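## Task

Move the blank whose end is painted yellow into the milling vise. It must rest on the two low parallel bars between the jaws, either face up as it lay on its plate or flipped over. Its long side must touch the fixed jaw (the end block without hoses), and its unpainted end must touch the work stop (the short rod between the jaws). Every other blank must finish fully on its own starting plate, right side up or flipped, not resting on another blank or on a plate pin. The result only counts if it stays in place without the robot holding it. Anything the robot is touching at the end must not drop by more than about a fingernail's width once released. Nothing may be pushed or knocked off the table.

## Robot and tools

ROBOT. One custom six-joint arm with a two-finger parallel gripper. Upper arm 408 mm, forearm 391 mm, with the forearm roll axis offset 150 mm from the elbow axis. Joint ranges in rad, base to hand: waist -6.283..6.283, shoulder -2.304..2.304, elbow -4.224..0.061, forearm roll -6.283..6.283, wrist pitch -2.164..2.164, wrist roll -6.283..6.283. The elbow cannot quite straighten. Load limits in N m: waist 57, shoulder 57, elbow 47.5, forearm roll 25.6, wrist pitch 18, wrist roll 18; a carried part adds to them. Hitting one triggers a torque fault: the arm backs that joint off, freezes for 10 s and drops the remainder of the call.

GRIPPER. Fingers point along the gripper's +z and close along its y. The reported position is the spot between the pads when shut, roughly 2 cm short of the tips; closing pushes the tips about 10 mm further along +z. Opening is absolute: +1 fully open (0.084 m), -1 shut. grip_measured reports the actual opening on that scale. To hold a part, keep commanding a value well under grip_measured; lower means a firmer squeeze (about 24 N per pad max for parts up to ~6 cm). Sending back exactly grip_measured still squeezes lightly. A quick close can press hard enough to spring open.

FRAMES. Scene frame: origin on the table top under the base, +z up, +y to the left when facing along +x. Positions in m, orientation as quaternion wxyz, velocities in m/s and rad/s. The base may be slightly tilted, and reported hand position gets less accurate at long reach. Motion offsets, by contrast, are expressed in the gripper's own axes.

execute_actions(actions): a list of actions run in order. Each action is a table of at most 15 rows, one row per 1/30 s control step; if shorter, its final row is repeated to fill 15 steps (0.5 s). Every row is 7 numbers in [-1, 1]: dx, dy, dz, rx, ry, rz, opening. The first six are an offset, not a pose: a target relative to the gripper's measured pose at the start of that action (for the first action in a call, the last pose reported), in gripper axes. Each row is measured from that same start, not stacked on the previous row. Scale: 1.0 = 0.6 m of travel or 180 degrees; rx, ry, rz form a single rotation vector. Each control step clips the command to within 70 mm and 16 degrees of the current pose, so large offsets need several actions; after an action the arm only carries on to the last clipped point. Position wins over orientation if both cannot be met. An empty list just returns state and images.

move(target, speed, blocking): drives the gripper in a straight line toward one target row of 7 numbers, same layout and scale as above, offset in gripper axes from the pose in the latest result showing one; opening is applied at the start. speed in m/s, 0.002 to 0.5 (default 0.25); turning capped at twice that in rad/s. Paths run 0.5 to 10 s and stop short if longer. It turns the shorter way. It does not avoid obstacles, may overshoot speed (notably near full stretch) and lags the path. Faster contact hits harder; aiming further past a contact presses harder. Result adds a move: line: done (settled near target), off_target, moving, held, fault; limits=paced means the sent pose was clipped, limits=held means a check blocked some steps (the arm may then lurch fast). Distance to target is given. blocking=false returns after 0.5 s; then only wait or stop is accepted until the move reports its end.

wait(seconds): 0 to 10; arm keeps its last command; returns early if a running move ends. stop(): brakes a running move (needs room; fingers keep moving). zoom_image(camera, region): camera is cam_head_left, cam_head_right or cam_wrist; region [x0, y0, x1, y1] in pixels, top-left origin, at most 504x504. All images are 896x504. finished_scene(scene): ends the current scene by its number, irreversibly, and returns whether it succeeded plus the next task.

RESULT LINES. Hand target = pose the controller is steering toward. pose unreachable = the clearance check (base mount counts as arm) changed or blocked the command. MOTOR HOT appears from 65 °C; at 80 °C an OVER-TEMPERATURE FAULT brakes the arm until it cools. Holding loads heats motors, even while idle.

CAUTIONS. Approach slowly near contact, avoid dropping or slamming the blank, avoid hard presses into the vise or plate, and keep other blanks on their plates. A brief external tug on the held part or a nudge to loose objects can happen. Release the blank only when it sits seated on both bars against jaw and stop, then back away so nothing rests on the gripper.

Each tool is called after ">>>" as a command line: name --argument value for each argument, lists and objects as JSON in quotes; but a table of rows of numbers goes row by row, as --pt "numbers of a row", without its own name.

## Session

>>> execute_actions --actions '[]'

Scene clock: 0.00 s.
end_effector_position=(+0.8565, -0.1473, +0.1969) grip_measured=+1.00 end_effector_quat_wxyz=(-0.056, +0.171, +0.983, -0.046) end_effector_velocity=(-0.000, -0.000, -0.000) end_effector_angular_velocity=(-0.000, +0.000, +0.001)
Joint positions: [ 0.025 -0.419 -1.581 -0.84  -0.94  -2.096  0.084]
Joint velocities: [-0.     0.     0.001 -0.001  0.    -0.001 -0.   ]
Motor temperatures (°C, as the motors report them): [25 26 27 29 33 32]
Hand target: +0.856, -0.147, +0.197; -0.056, +0.171, +0.983, -0.046

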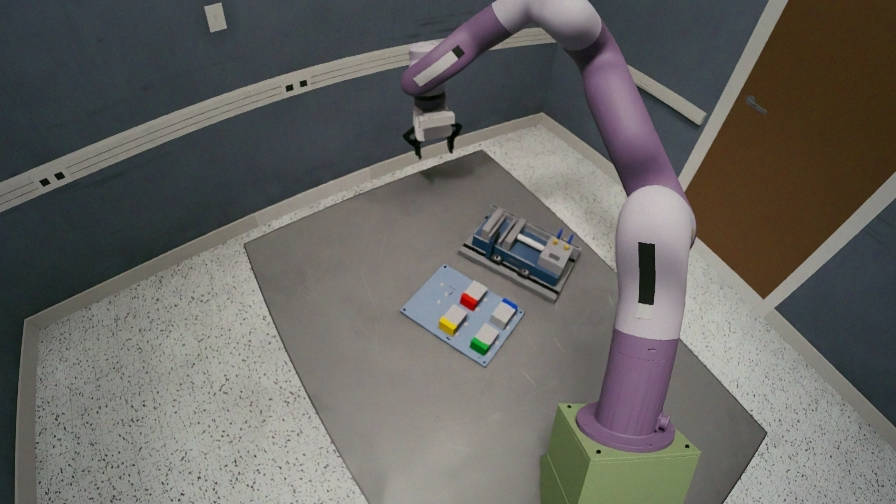

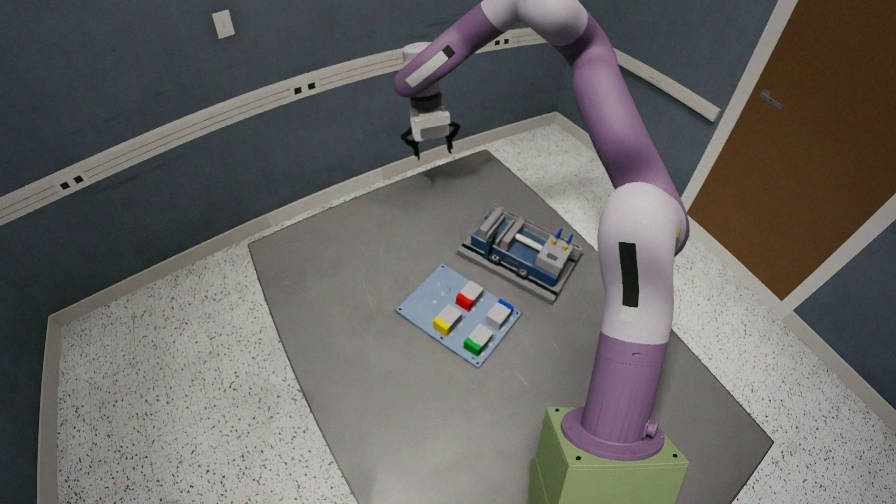

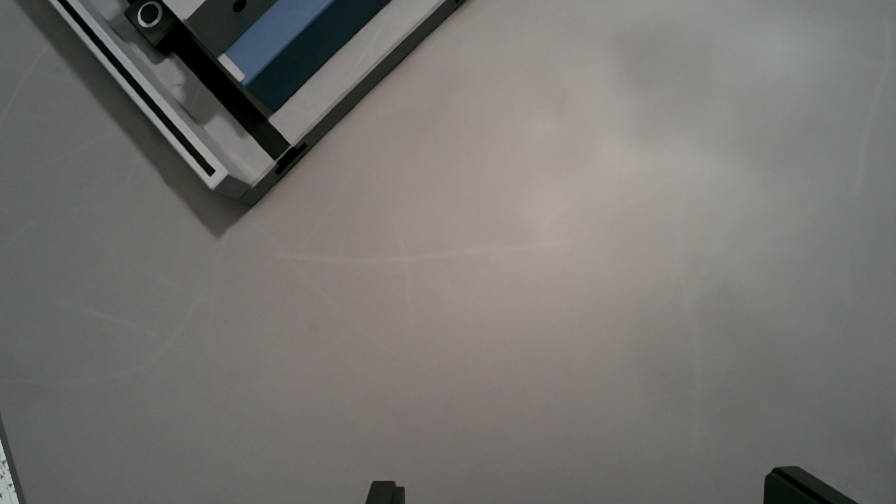

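>>> move --target '[0.728,0.117,0.102,-0.0222,-0.0418,-0.2368,1]' --speed 0.3

>>> zoom_image --camera "cam_head_left" --region '[380,150,620,380]'

Scene clock: 3.17 s.
end_effector_position=(+0.4647, +0.0632, +0.1694) grip_measured=+1.00 end_effector_quat_wxyz=(+0.001, -0.199, +0.980, -0.000) end_effector_velocity=(-0.002, +0.002, -0.001) end_effector_angular_velocity=(+0.000, -0.004, +0.002)
Joint positions: [ 0.495 -0.363 -0.499 -1.666 -0.779 -1.257  0.084]
Joint velocities: [ 0.005 -0.006  0.002 -0.008 -0.004  0.013  0.   ]
Motor temperatures (°C, as the motors report them): [25 26 27 29 33 32]
Hand target: +0.464, +0.063, +0.169; +0.001, -0.199, +0.980, -0.000
Off the commanded pose: 0.001 m, 0 deg.
move: done

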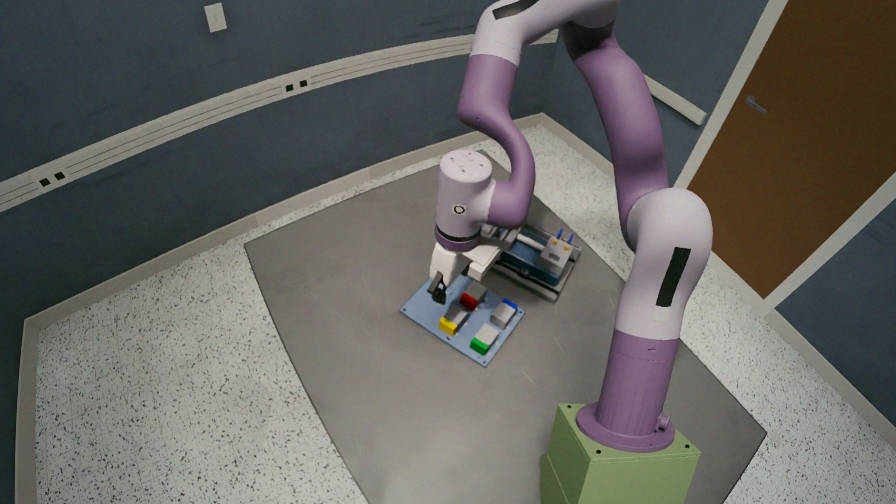

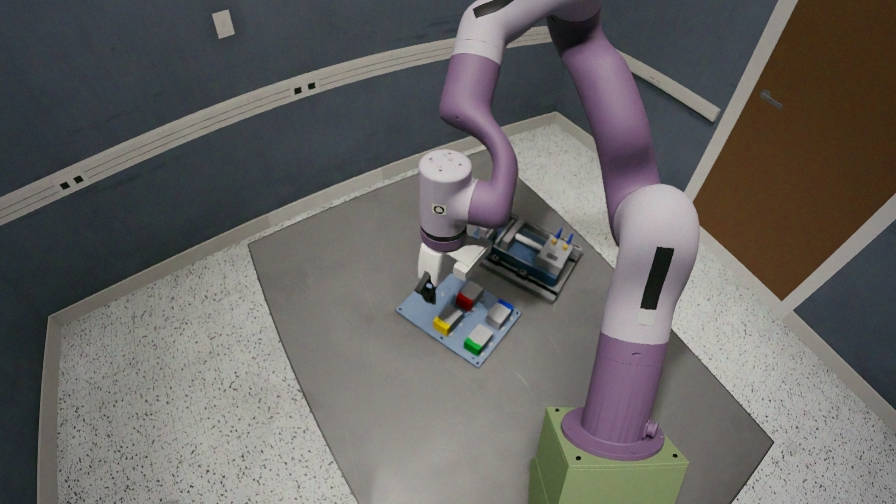

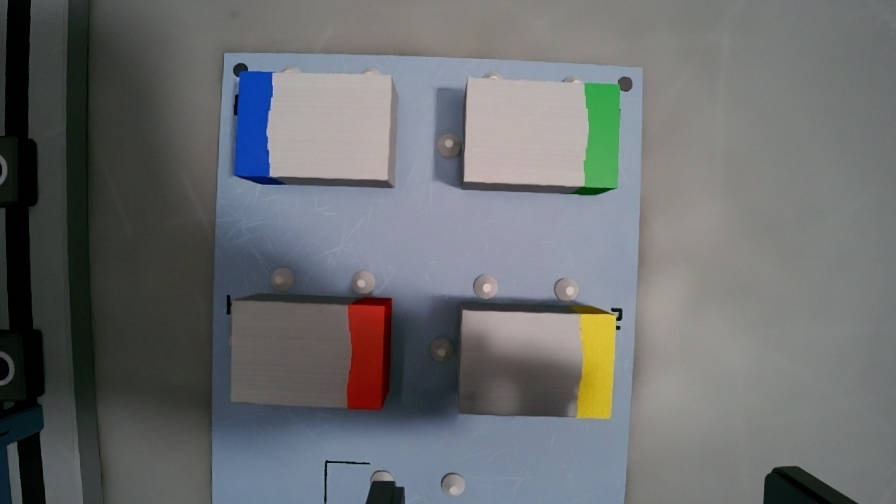

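Region (380, 150, 620, 380) of cam_head_left's 896x504 image, scaled by 2.100, with more detail than that image has; it fills the top 483 rows of this view, and the rest is white.

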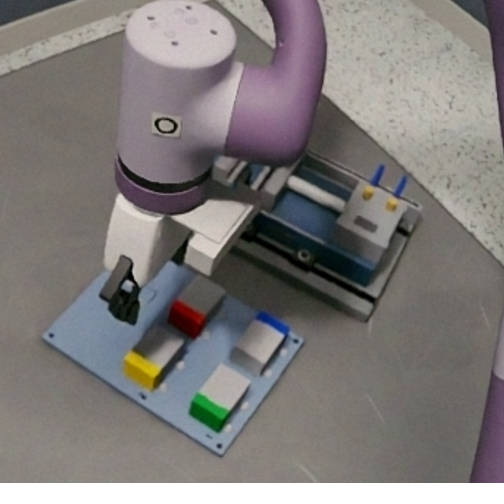

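>>> move --target '[0.028,0.007,0.202,0,0,0.011,0.85]' --speed 0.15

>>> execute_actions --actions '[[[0,0,0,0,0,0,0.7],[0,0,0,0,0,0,0.65],[0,0,0,0,0,0,0.6],[0,0,0,0,0,0,0.55],[0,0,0,0,0,0,0.5],[0,0,0,0,0,0,0.45],[0,0,0,0,0,0,0.4],[0,0,0,0,0,0,0.35],[0,0,0,0,0,0,0.3],[0,0,0,0,0,0,0.3],[0,0,0,0,0,0,0.2],[0,0,0,0,0,0,0],[0,0,0,0,0,0,-0.5]]]'

Scene clock: 5.33 s.
end_effector_position=(+0.4480, +0.0608, +0.0486) grip_measured=+0.85 end_effector_quat_wxyz=(+0.001, -0.182, +0.983, -0.000) end_effector_velocity=(-0.000, -0.001, -0.002) end_effector_angular_velocity=(-0.000, -0.001, -0.002)
Joint positions: [ 0.273 -0.65  -0.559 -2.096 -0.844 -0.923  0.078]
Joint velocities: [-0.005 -0.005 -0.002 -0.007 -0.003  0.005 -0.   ]
Motor temperatures (°C, as the motors report them): [25 26 27 29 33 32]
Hand target: +0.448, +0.061, +0.048; +0.001, -0.182, +0.983, -0.000
Off the commanded pose: 0.001 m, 0 deg.
move: done

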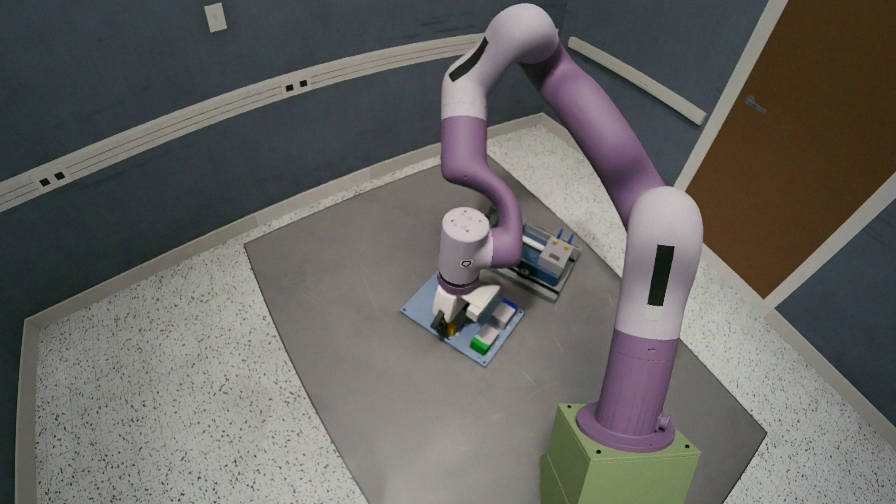

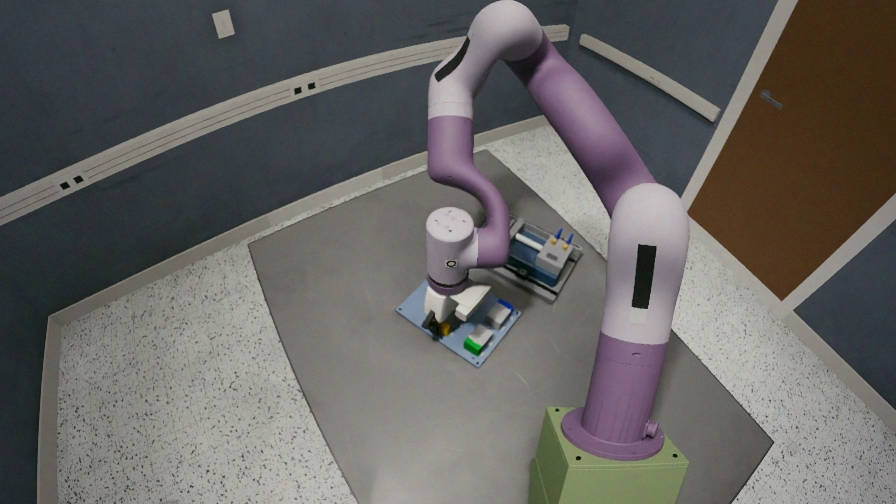

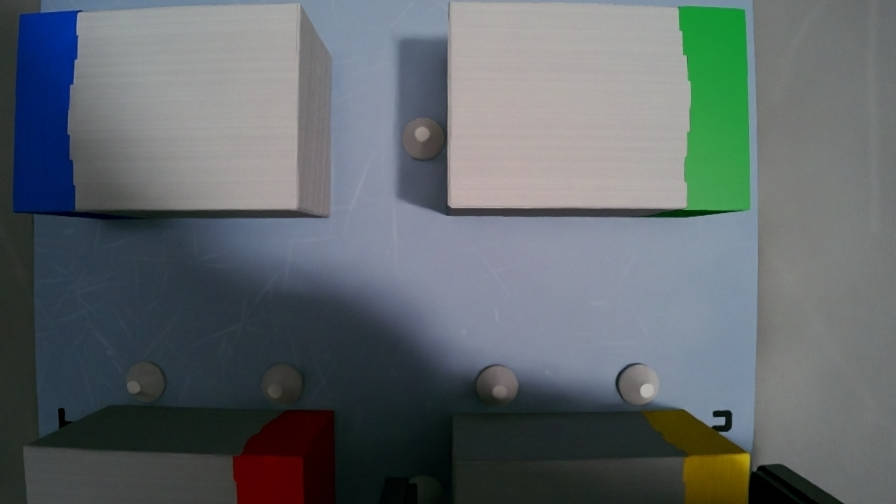

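Scene clock: 5.83 s.
end_effector_position=(+0.4481, +0.0608, +0.0486) grip_measured=+0.37 end_effector_quat_wxyz=(+0.002, -0.182, +0.983, -0.000) end_effector_velocity=(-0.000, -0.000, -0.000) end_effector_angular_velocity=(-0.001, +0.001, -0.000)
Joint positions: [ 0.273 -0.65  -0.559 -2.096 -0.844 -0.923  0.06 ]
Joint velocities: [-0.001 -0.     0.     0.     0.     0.     0.   ]
Motor temperatures (°C, as the motors report them): [25 26 27 29 33 32]
Hand target: +0.448, +0.061, +0.049; +0.001, -0.182, +0.983, -0.000
Off the commanded pose: 0.000 m, 0 deg.

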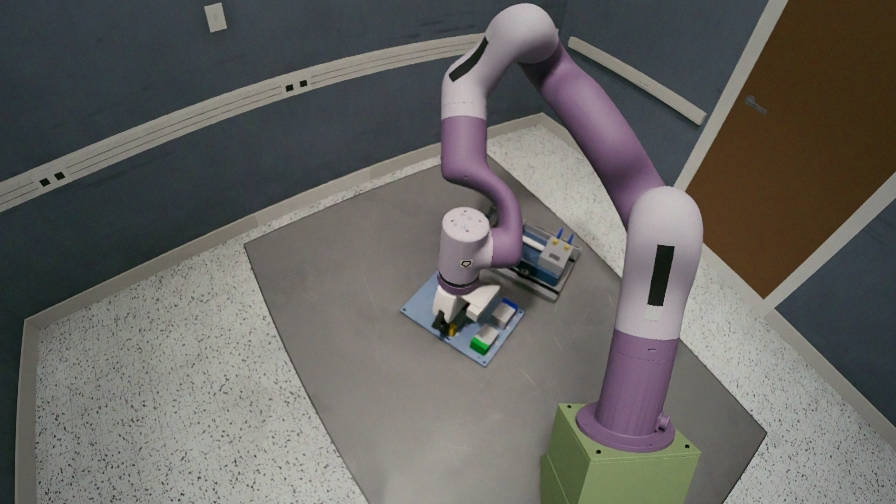

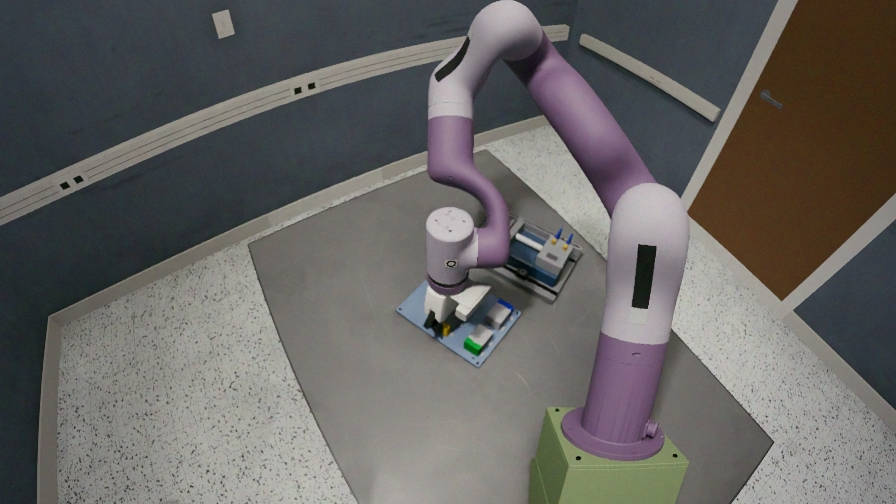

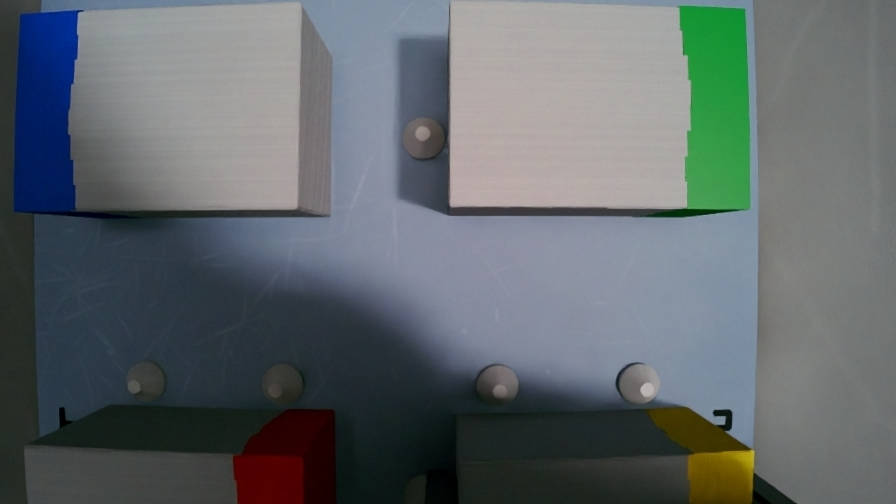

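>>> move --target '[0,0,-0.12,0,0,0,-0.5]' --speed 0.2

>>> move --target '[0.01,-0.5,-0.1,0,0,0.985,-0.5]' --speed 0.5

Scene clock: 7.20 s.
end_effector_position=(+0.4478, +0.0606, +0.1202) grip_measured=+0.37 end_effector_quat_wxyz=(+0.002, -0.182, +0.983, -0.000) end_effector_velocity=(-0.000, -0.001, +0.002) end_effector_angular_velocity=(-0.003, +0.002, -0.001)
Joint positions: [ 0.409 -0.481 -0.488 -1.879 -0.799 -1.041  0.06 ]
Joint velocities: [ 0.003  0.006  0.001  0.013  0.001 -0.009 -0.   ]
Motor temperatures (°C, as the motors report them): [25 26 27 29 33 32]
Hand target: +0.448, +0.061, +0.121; +0.002, -0.182, +0.983, -0.000
Off the commanded pose: 0.000 m, 0 deg.
move: done

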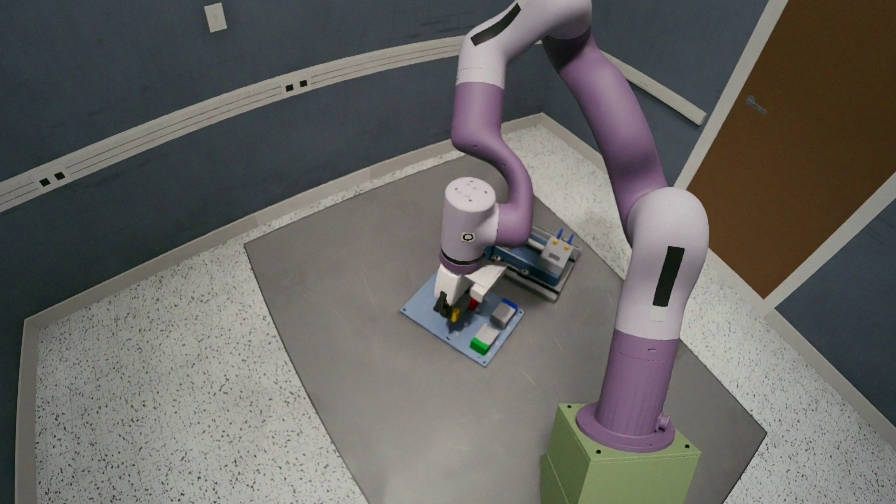

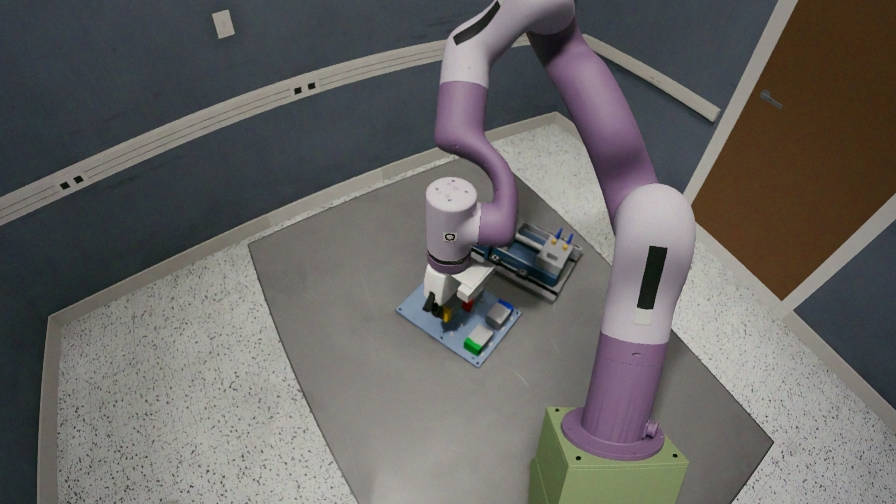

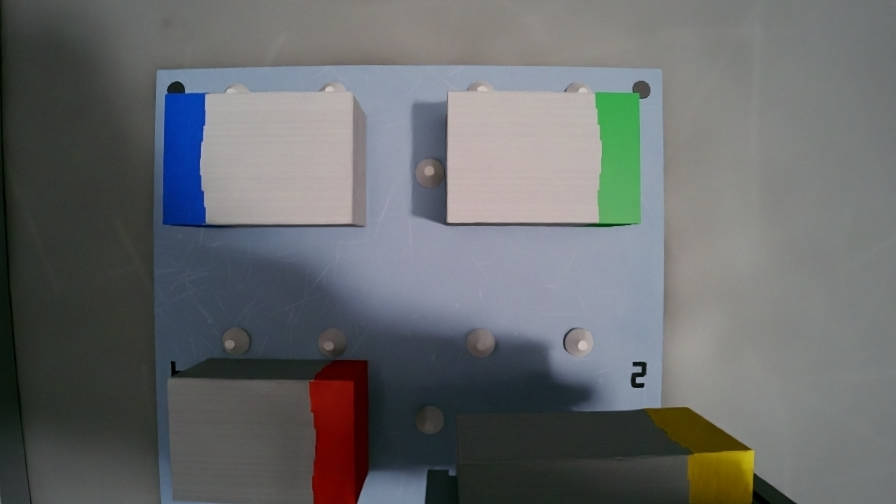

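Scene clock: 10.93 s.
end_effector_position=(+0.5482, -0.2214, +0.1800) grip_measured=+0.37 end_effector_quat_wxyz=(+0.000, +0.979, +0.205, +0.000) end_effector_velocity=(+0.001, -0.001, +0.000) end_effector_angular_velocity=(-0.001, -0.005, -0.014)
Joint positions: [-0.242  0.181 -0.509 -1.595 -0.422  0.966  0.06 ]
Joint velocities: [-0.003  0.002  0.001 -0.011  0.001  0.021 -0.   ]
Motor temperatures (°C, as the motors report them): [25 26 27 29 33 32]
Hand target: +0.548, -0.222, +0.180; +0.000, +0.979, +0.205, +0.001
Off the commanded pose: 0.001 m, 0 deg.
move: done

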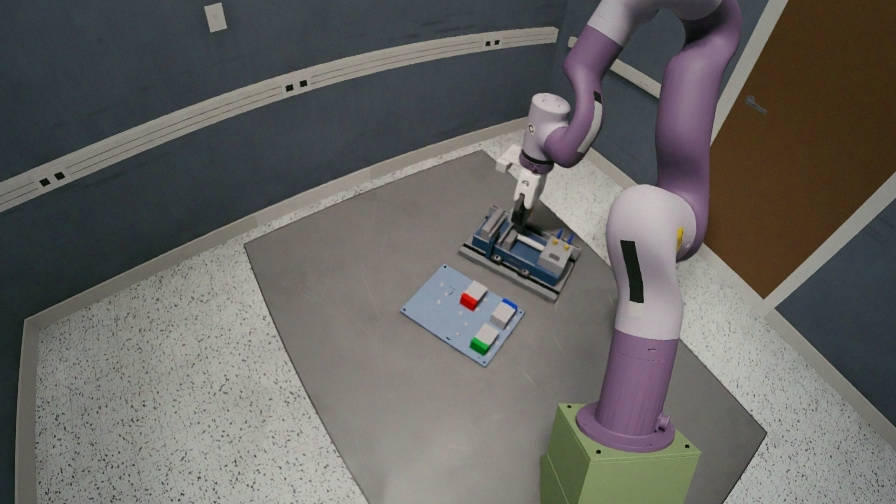

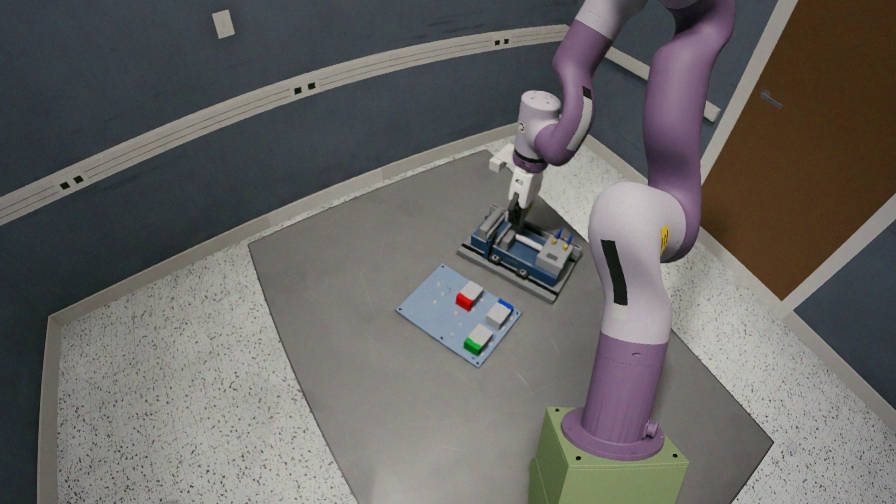

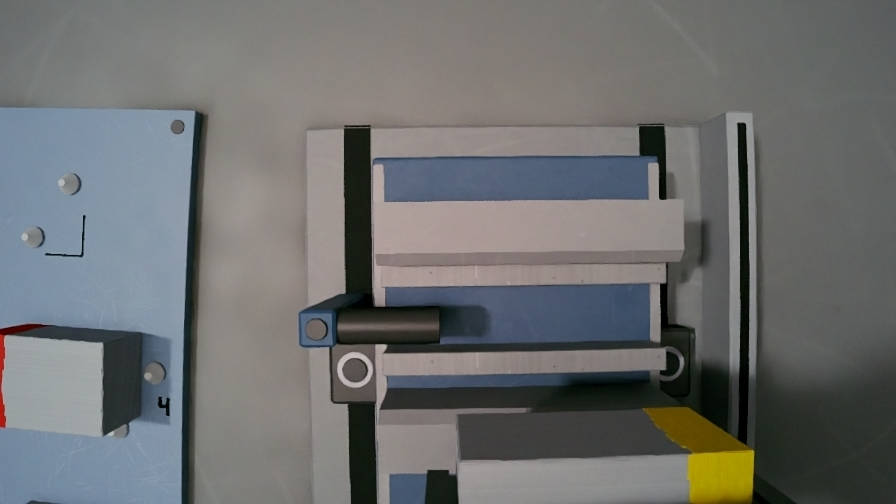

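>>> move --target '[0.056,0.027,0.048,0,0,-0.003,-0.5]' --speed 0.15

>>> move --target '[0,0,0.051,0,0,0,-0.5]' --speed 0.035

>>> move --target '[0.008,0,0.002,0,0,0,0]' --speed 0.015

Scene clock: 12.33 s.
end_effector_position=(+0.5854, -0.2227, +0.1515) grip_measured=+0.37 end_effector_quat_wxyz=(+0.000, +0.978, +0.210, +0.000) end_effector_velocity=(+0.001, +0.000, -0.002) end_effector_angular_velocity=(+0.000, +0.001, +0.000)
Joint positions: [-0.259  0.06  -0.618 -1.636 -0.412  0.987  0.06 ]
Joint velocities: [-0.001 -0.006 -0.004 -0.001  0.     0.001  0.   ]
Motor temperatures (°C, as the motors report them): [25 26 27 29 33 32]
Hand target: +0.586, -0.223, +0.151; +0.000, +0.978, +0.210, +0.000
Off the commanded pose: 0.000 m, 0 deg.
move: done

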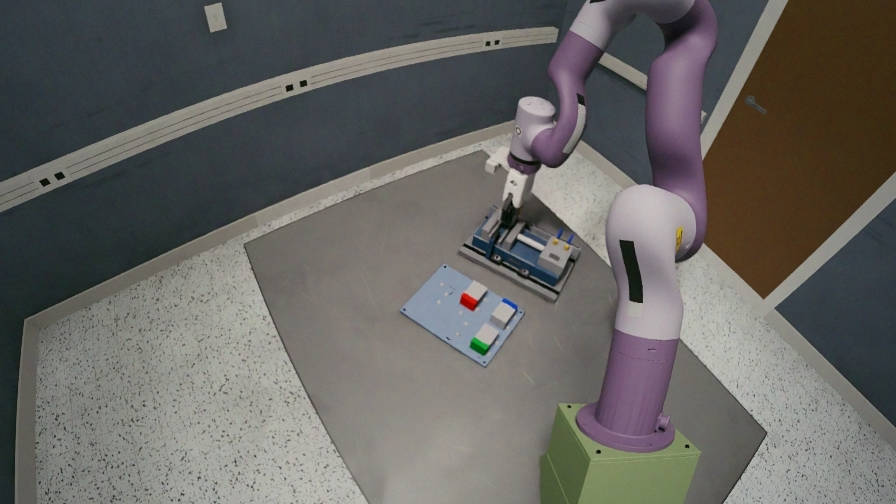

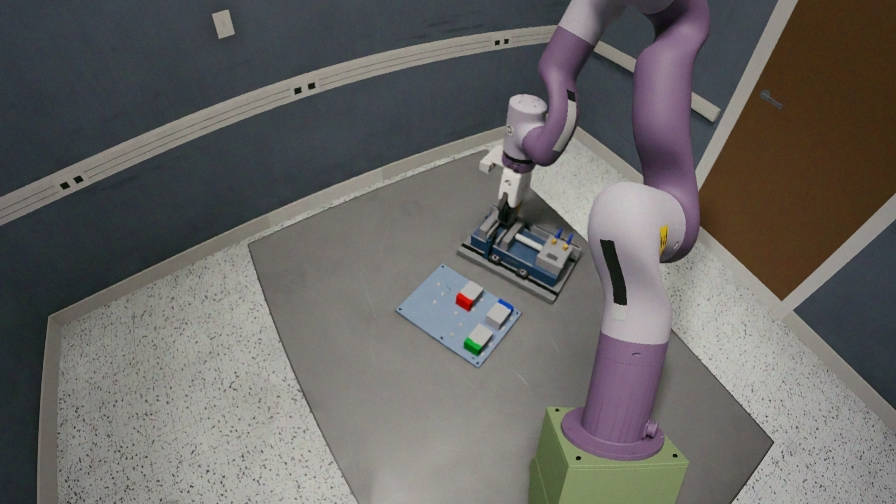

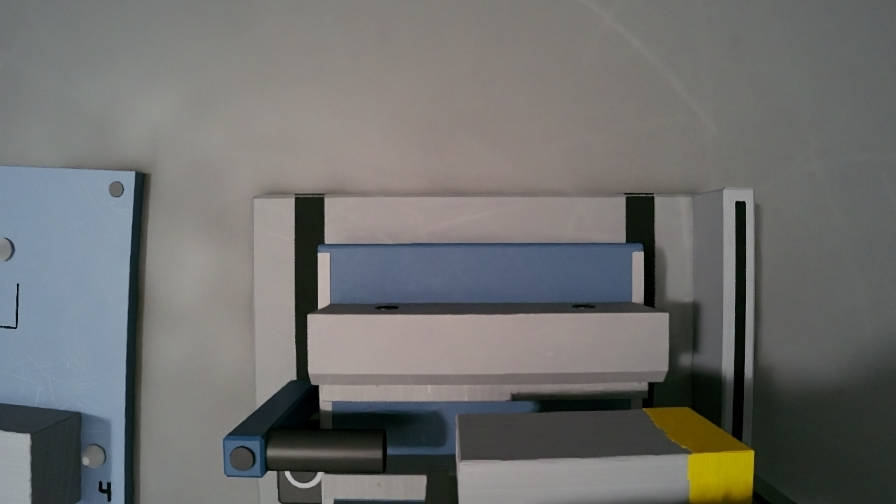

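Scene clock: 13.57 s.
end_effector_position=(+0.5855, -0.2227, +0.1212) grip_measured=+0.37 end_effector_quat_wxyz=(+0.000, +0.978, +0.210, +0.000) end_effector_velocity=(-0.000, -0.000, -0.003) end_effector_angular_velocity=(-0.001, -0.002, -0.000)
Joint positions: [-0.292 -0.018 -0.635 -1.81  -0.401  1.148  0.06 ]
Joint velocities: [-0.004 -0.006  0.    -0.023 -0.     0.021  0.   ]
Motor temperatures (°C, as the motors report them): [25 26 27 29 33 32]
Hand target: +0.586, -0.223, +0.121; +0.000, +0.978, +0.210, +0.000
Off the commanded pose: 0.000 m, 0 deg.
move: done

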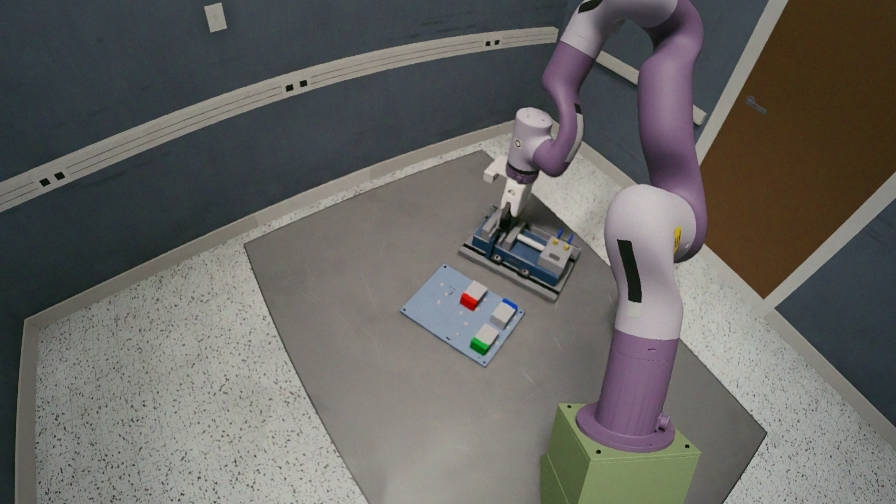

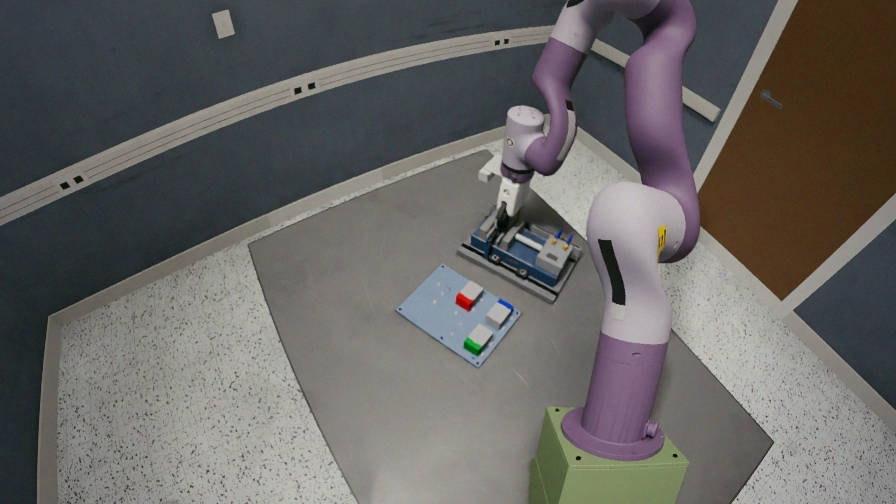

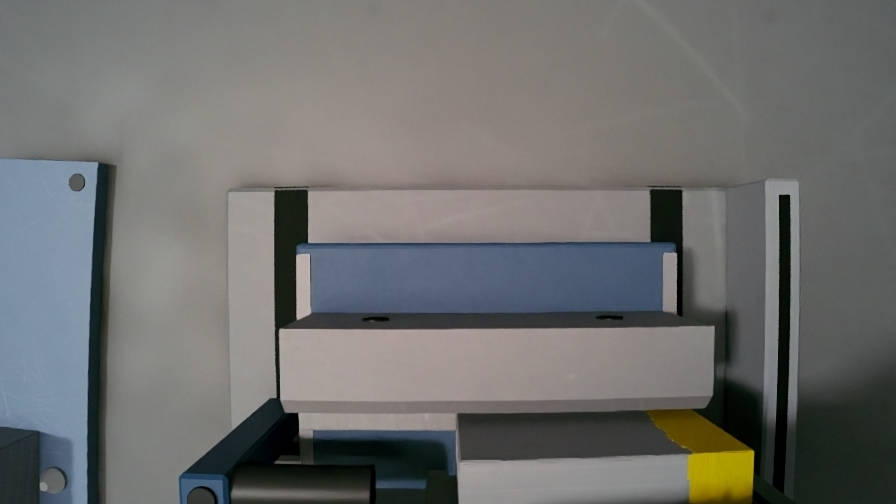

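Scene clock: 14.27 s.
end_effector_position=(+0.5891, -0.2212, +0.1200) grip_measured=+0.37 end_effector_quat_wxyz=(+0.001, +0.978, +0.210, -0.000) end_effector_velocity=(+0.002, +0.001, -0.002) end_effector_angular_velocity=(+0.000, +0.001, -0.002)
Joint positions: [-0.287 -0.027 -0.645 -1.798 -0.406  1.141  0.06 ]
Joint velocities: [ 0.002 -0.007 -0.008  0.007 -0.001 -0.003  0.   ]
Motor temperatures (°C, as the motors report them): [25 26 27 29 33 32]
Hand target: +0.590, -0.221, +0.120; +0.000, +0.978, +0.210, +0.000
Off the commanded pose: 0.001 m, 0 deg.
move: done

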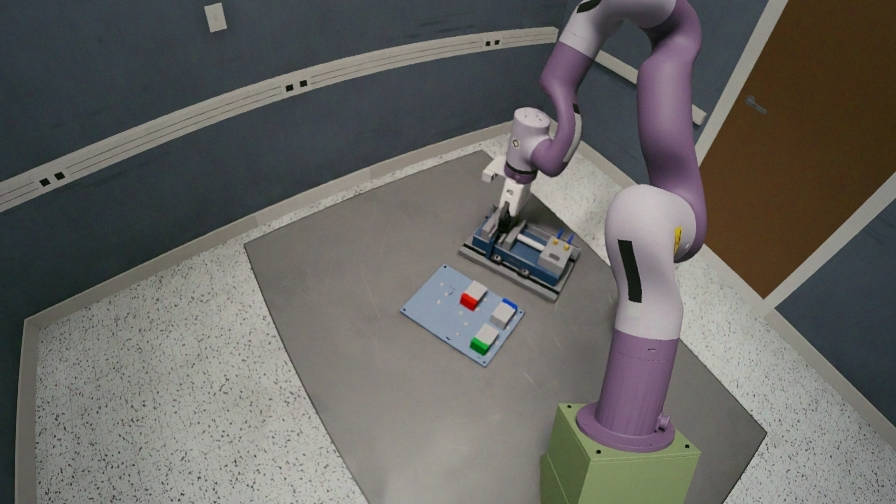

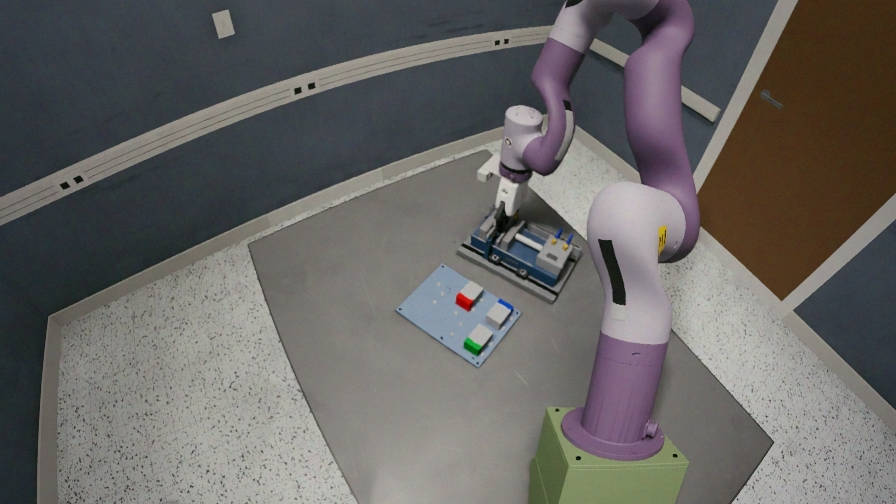

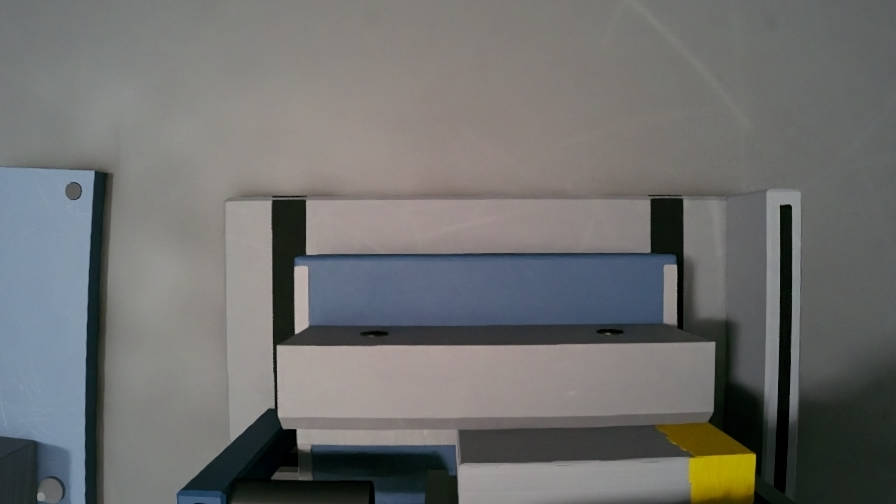

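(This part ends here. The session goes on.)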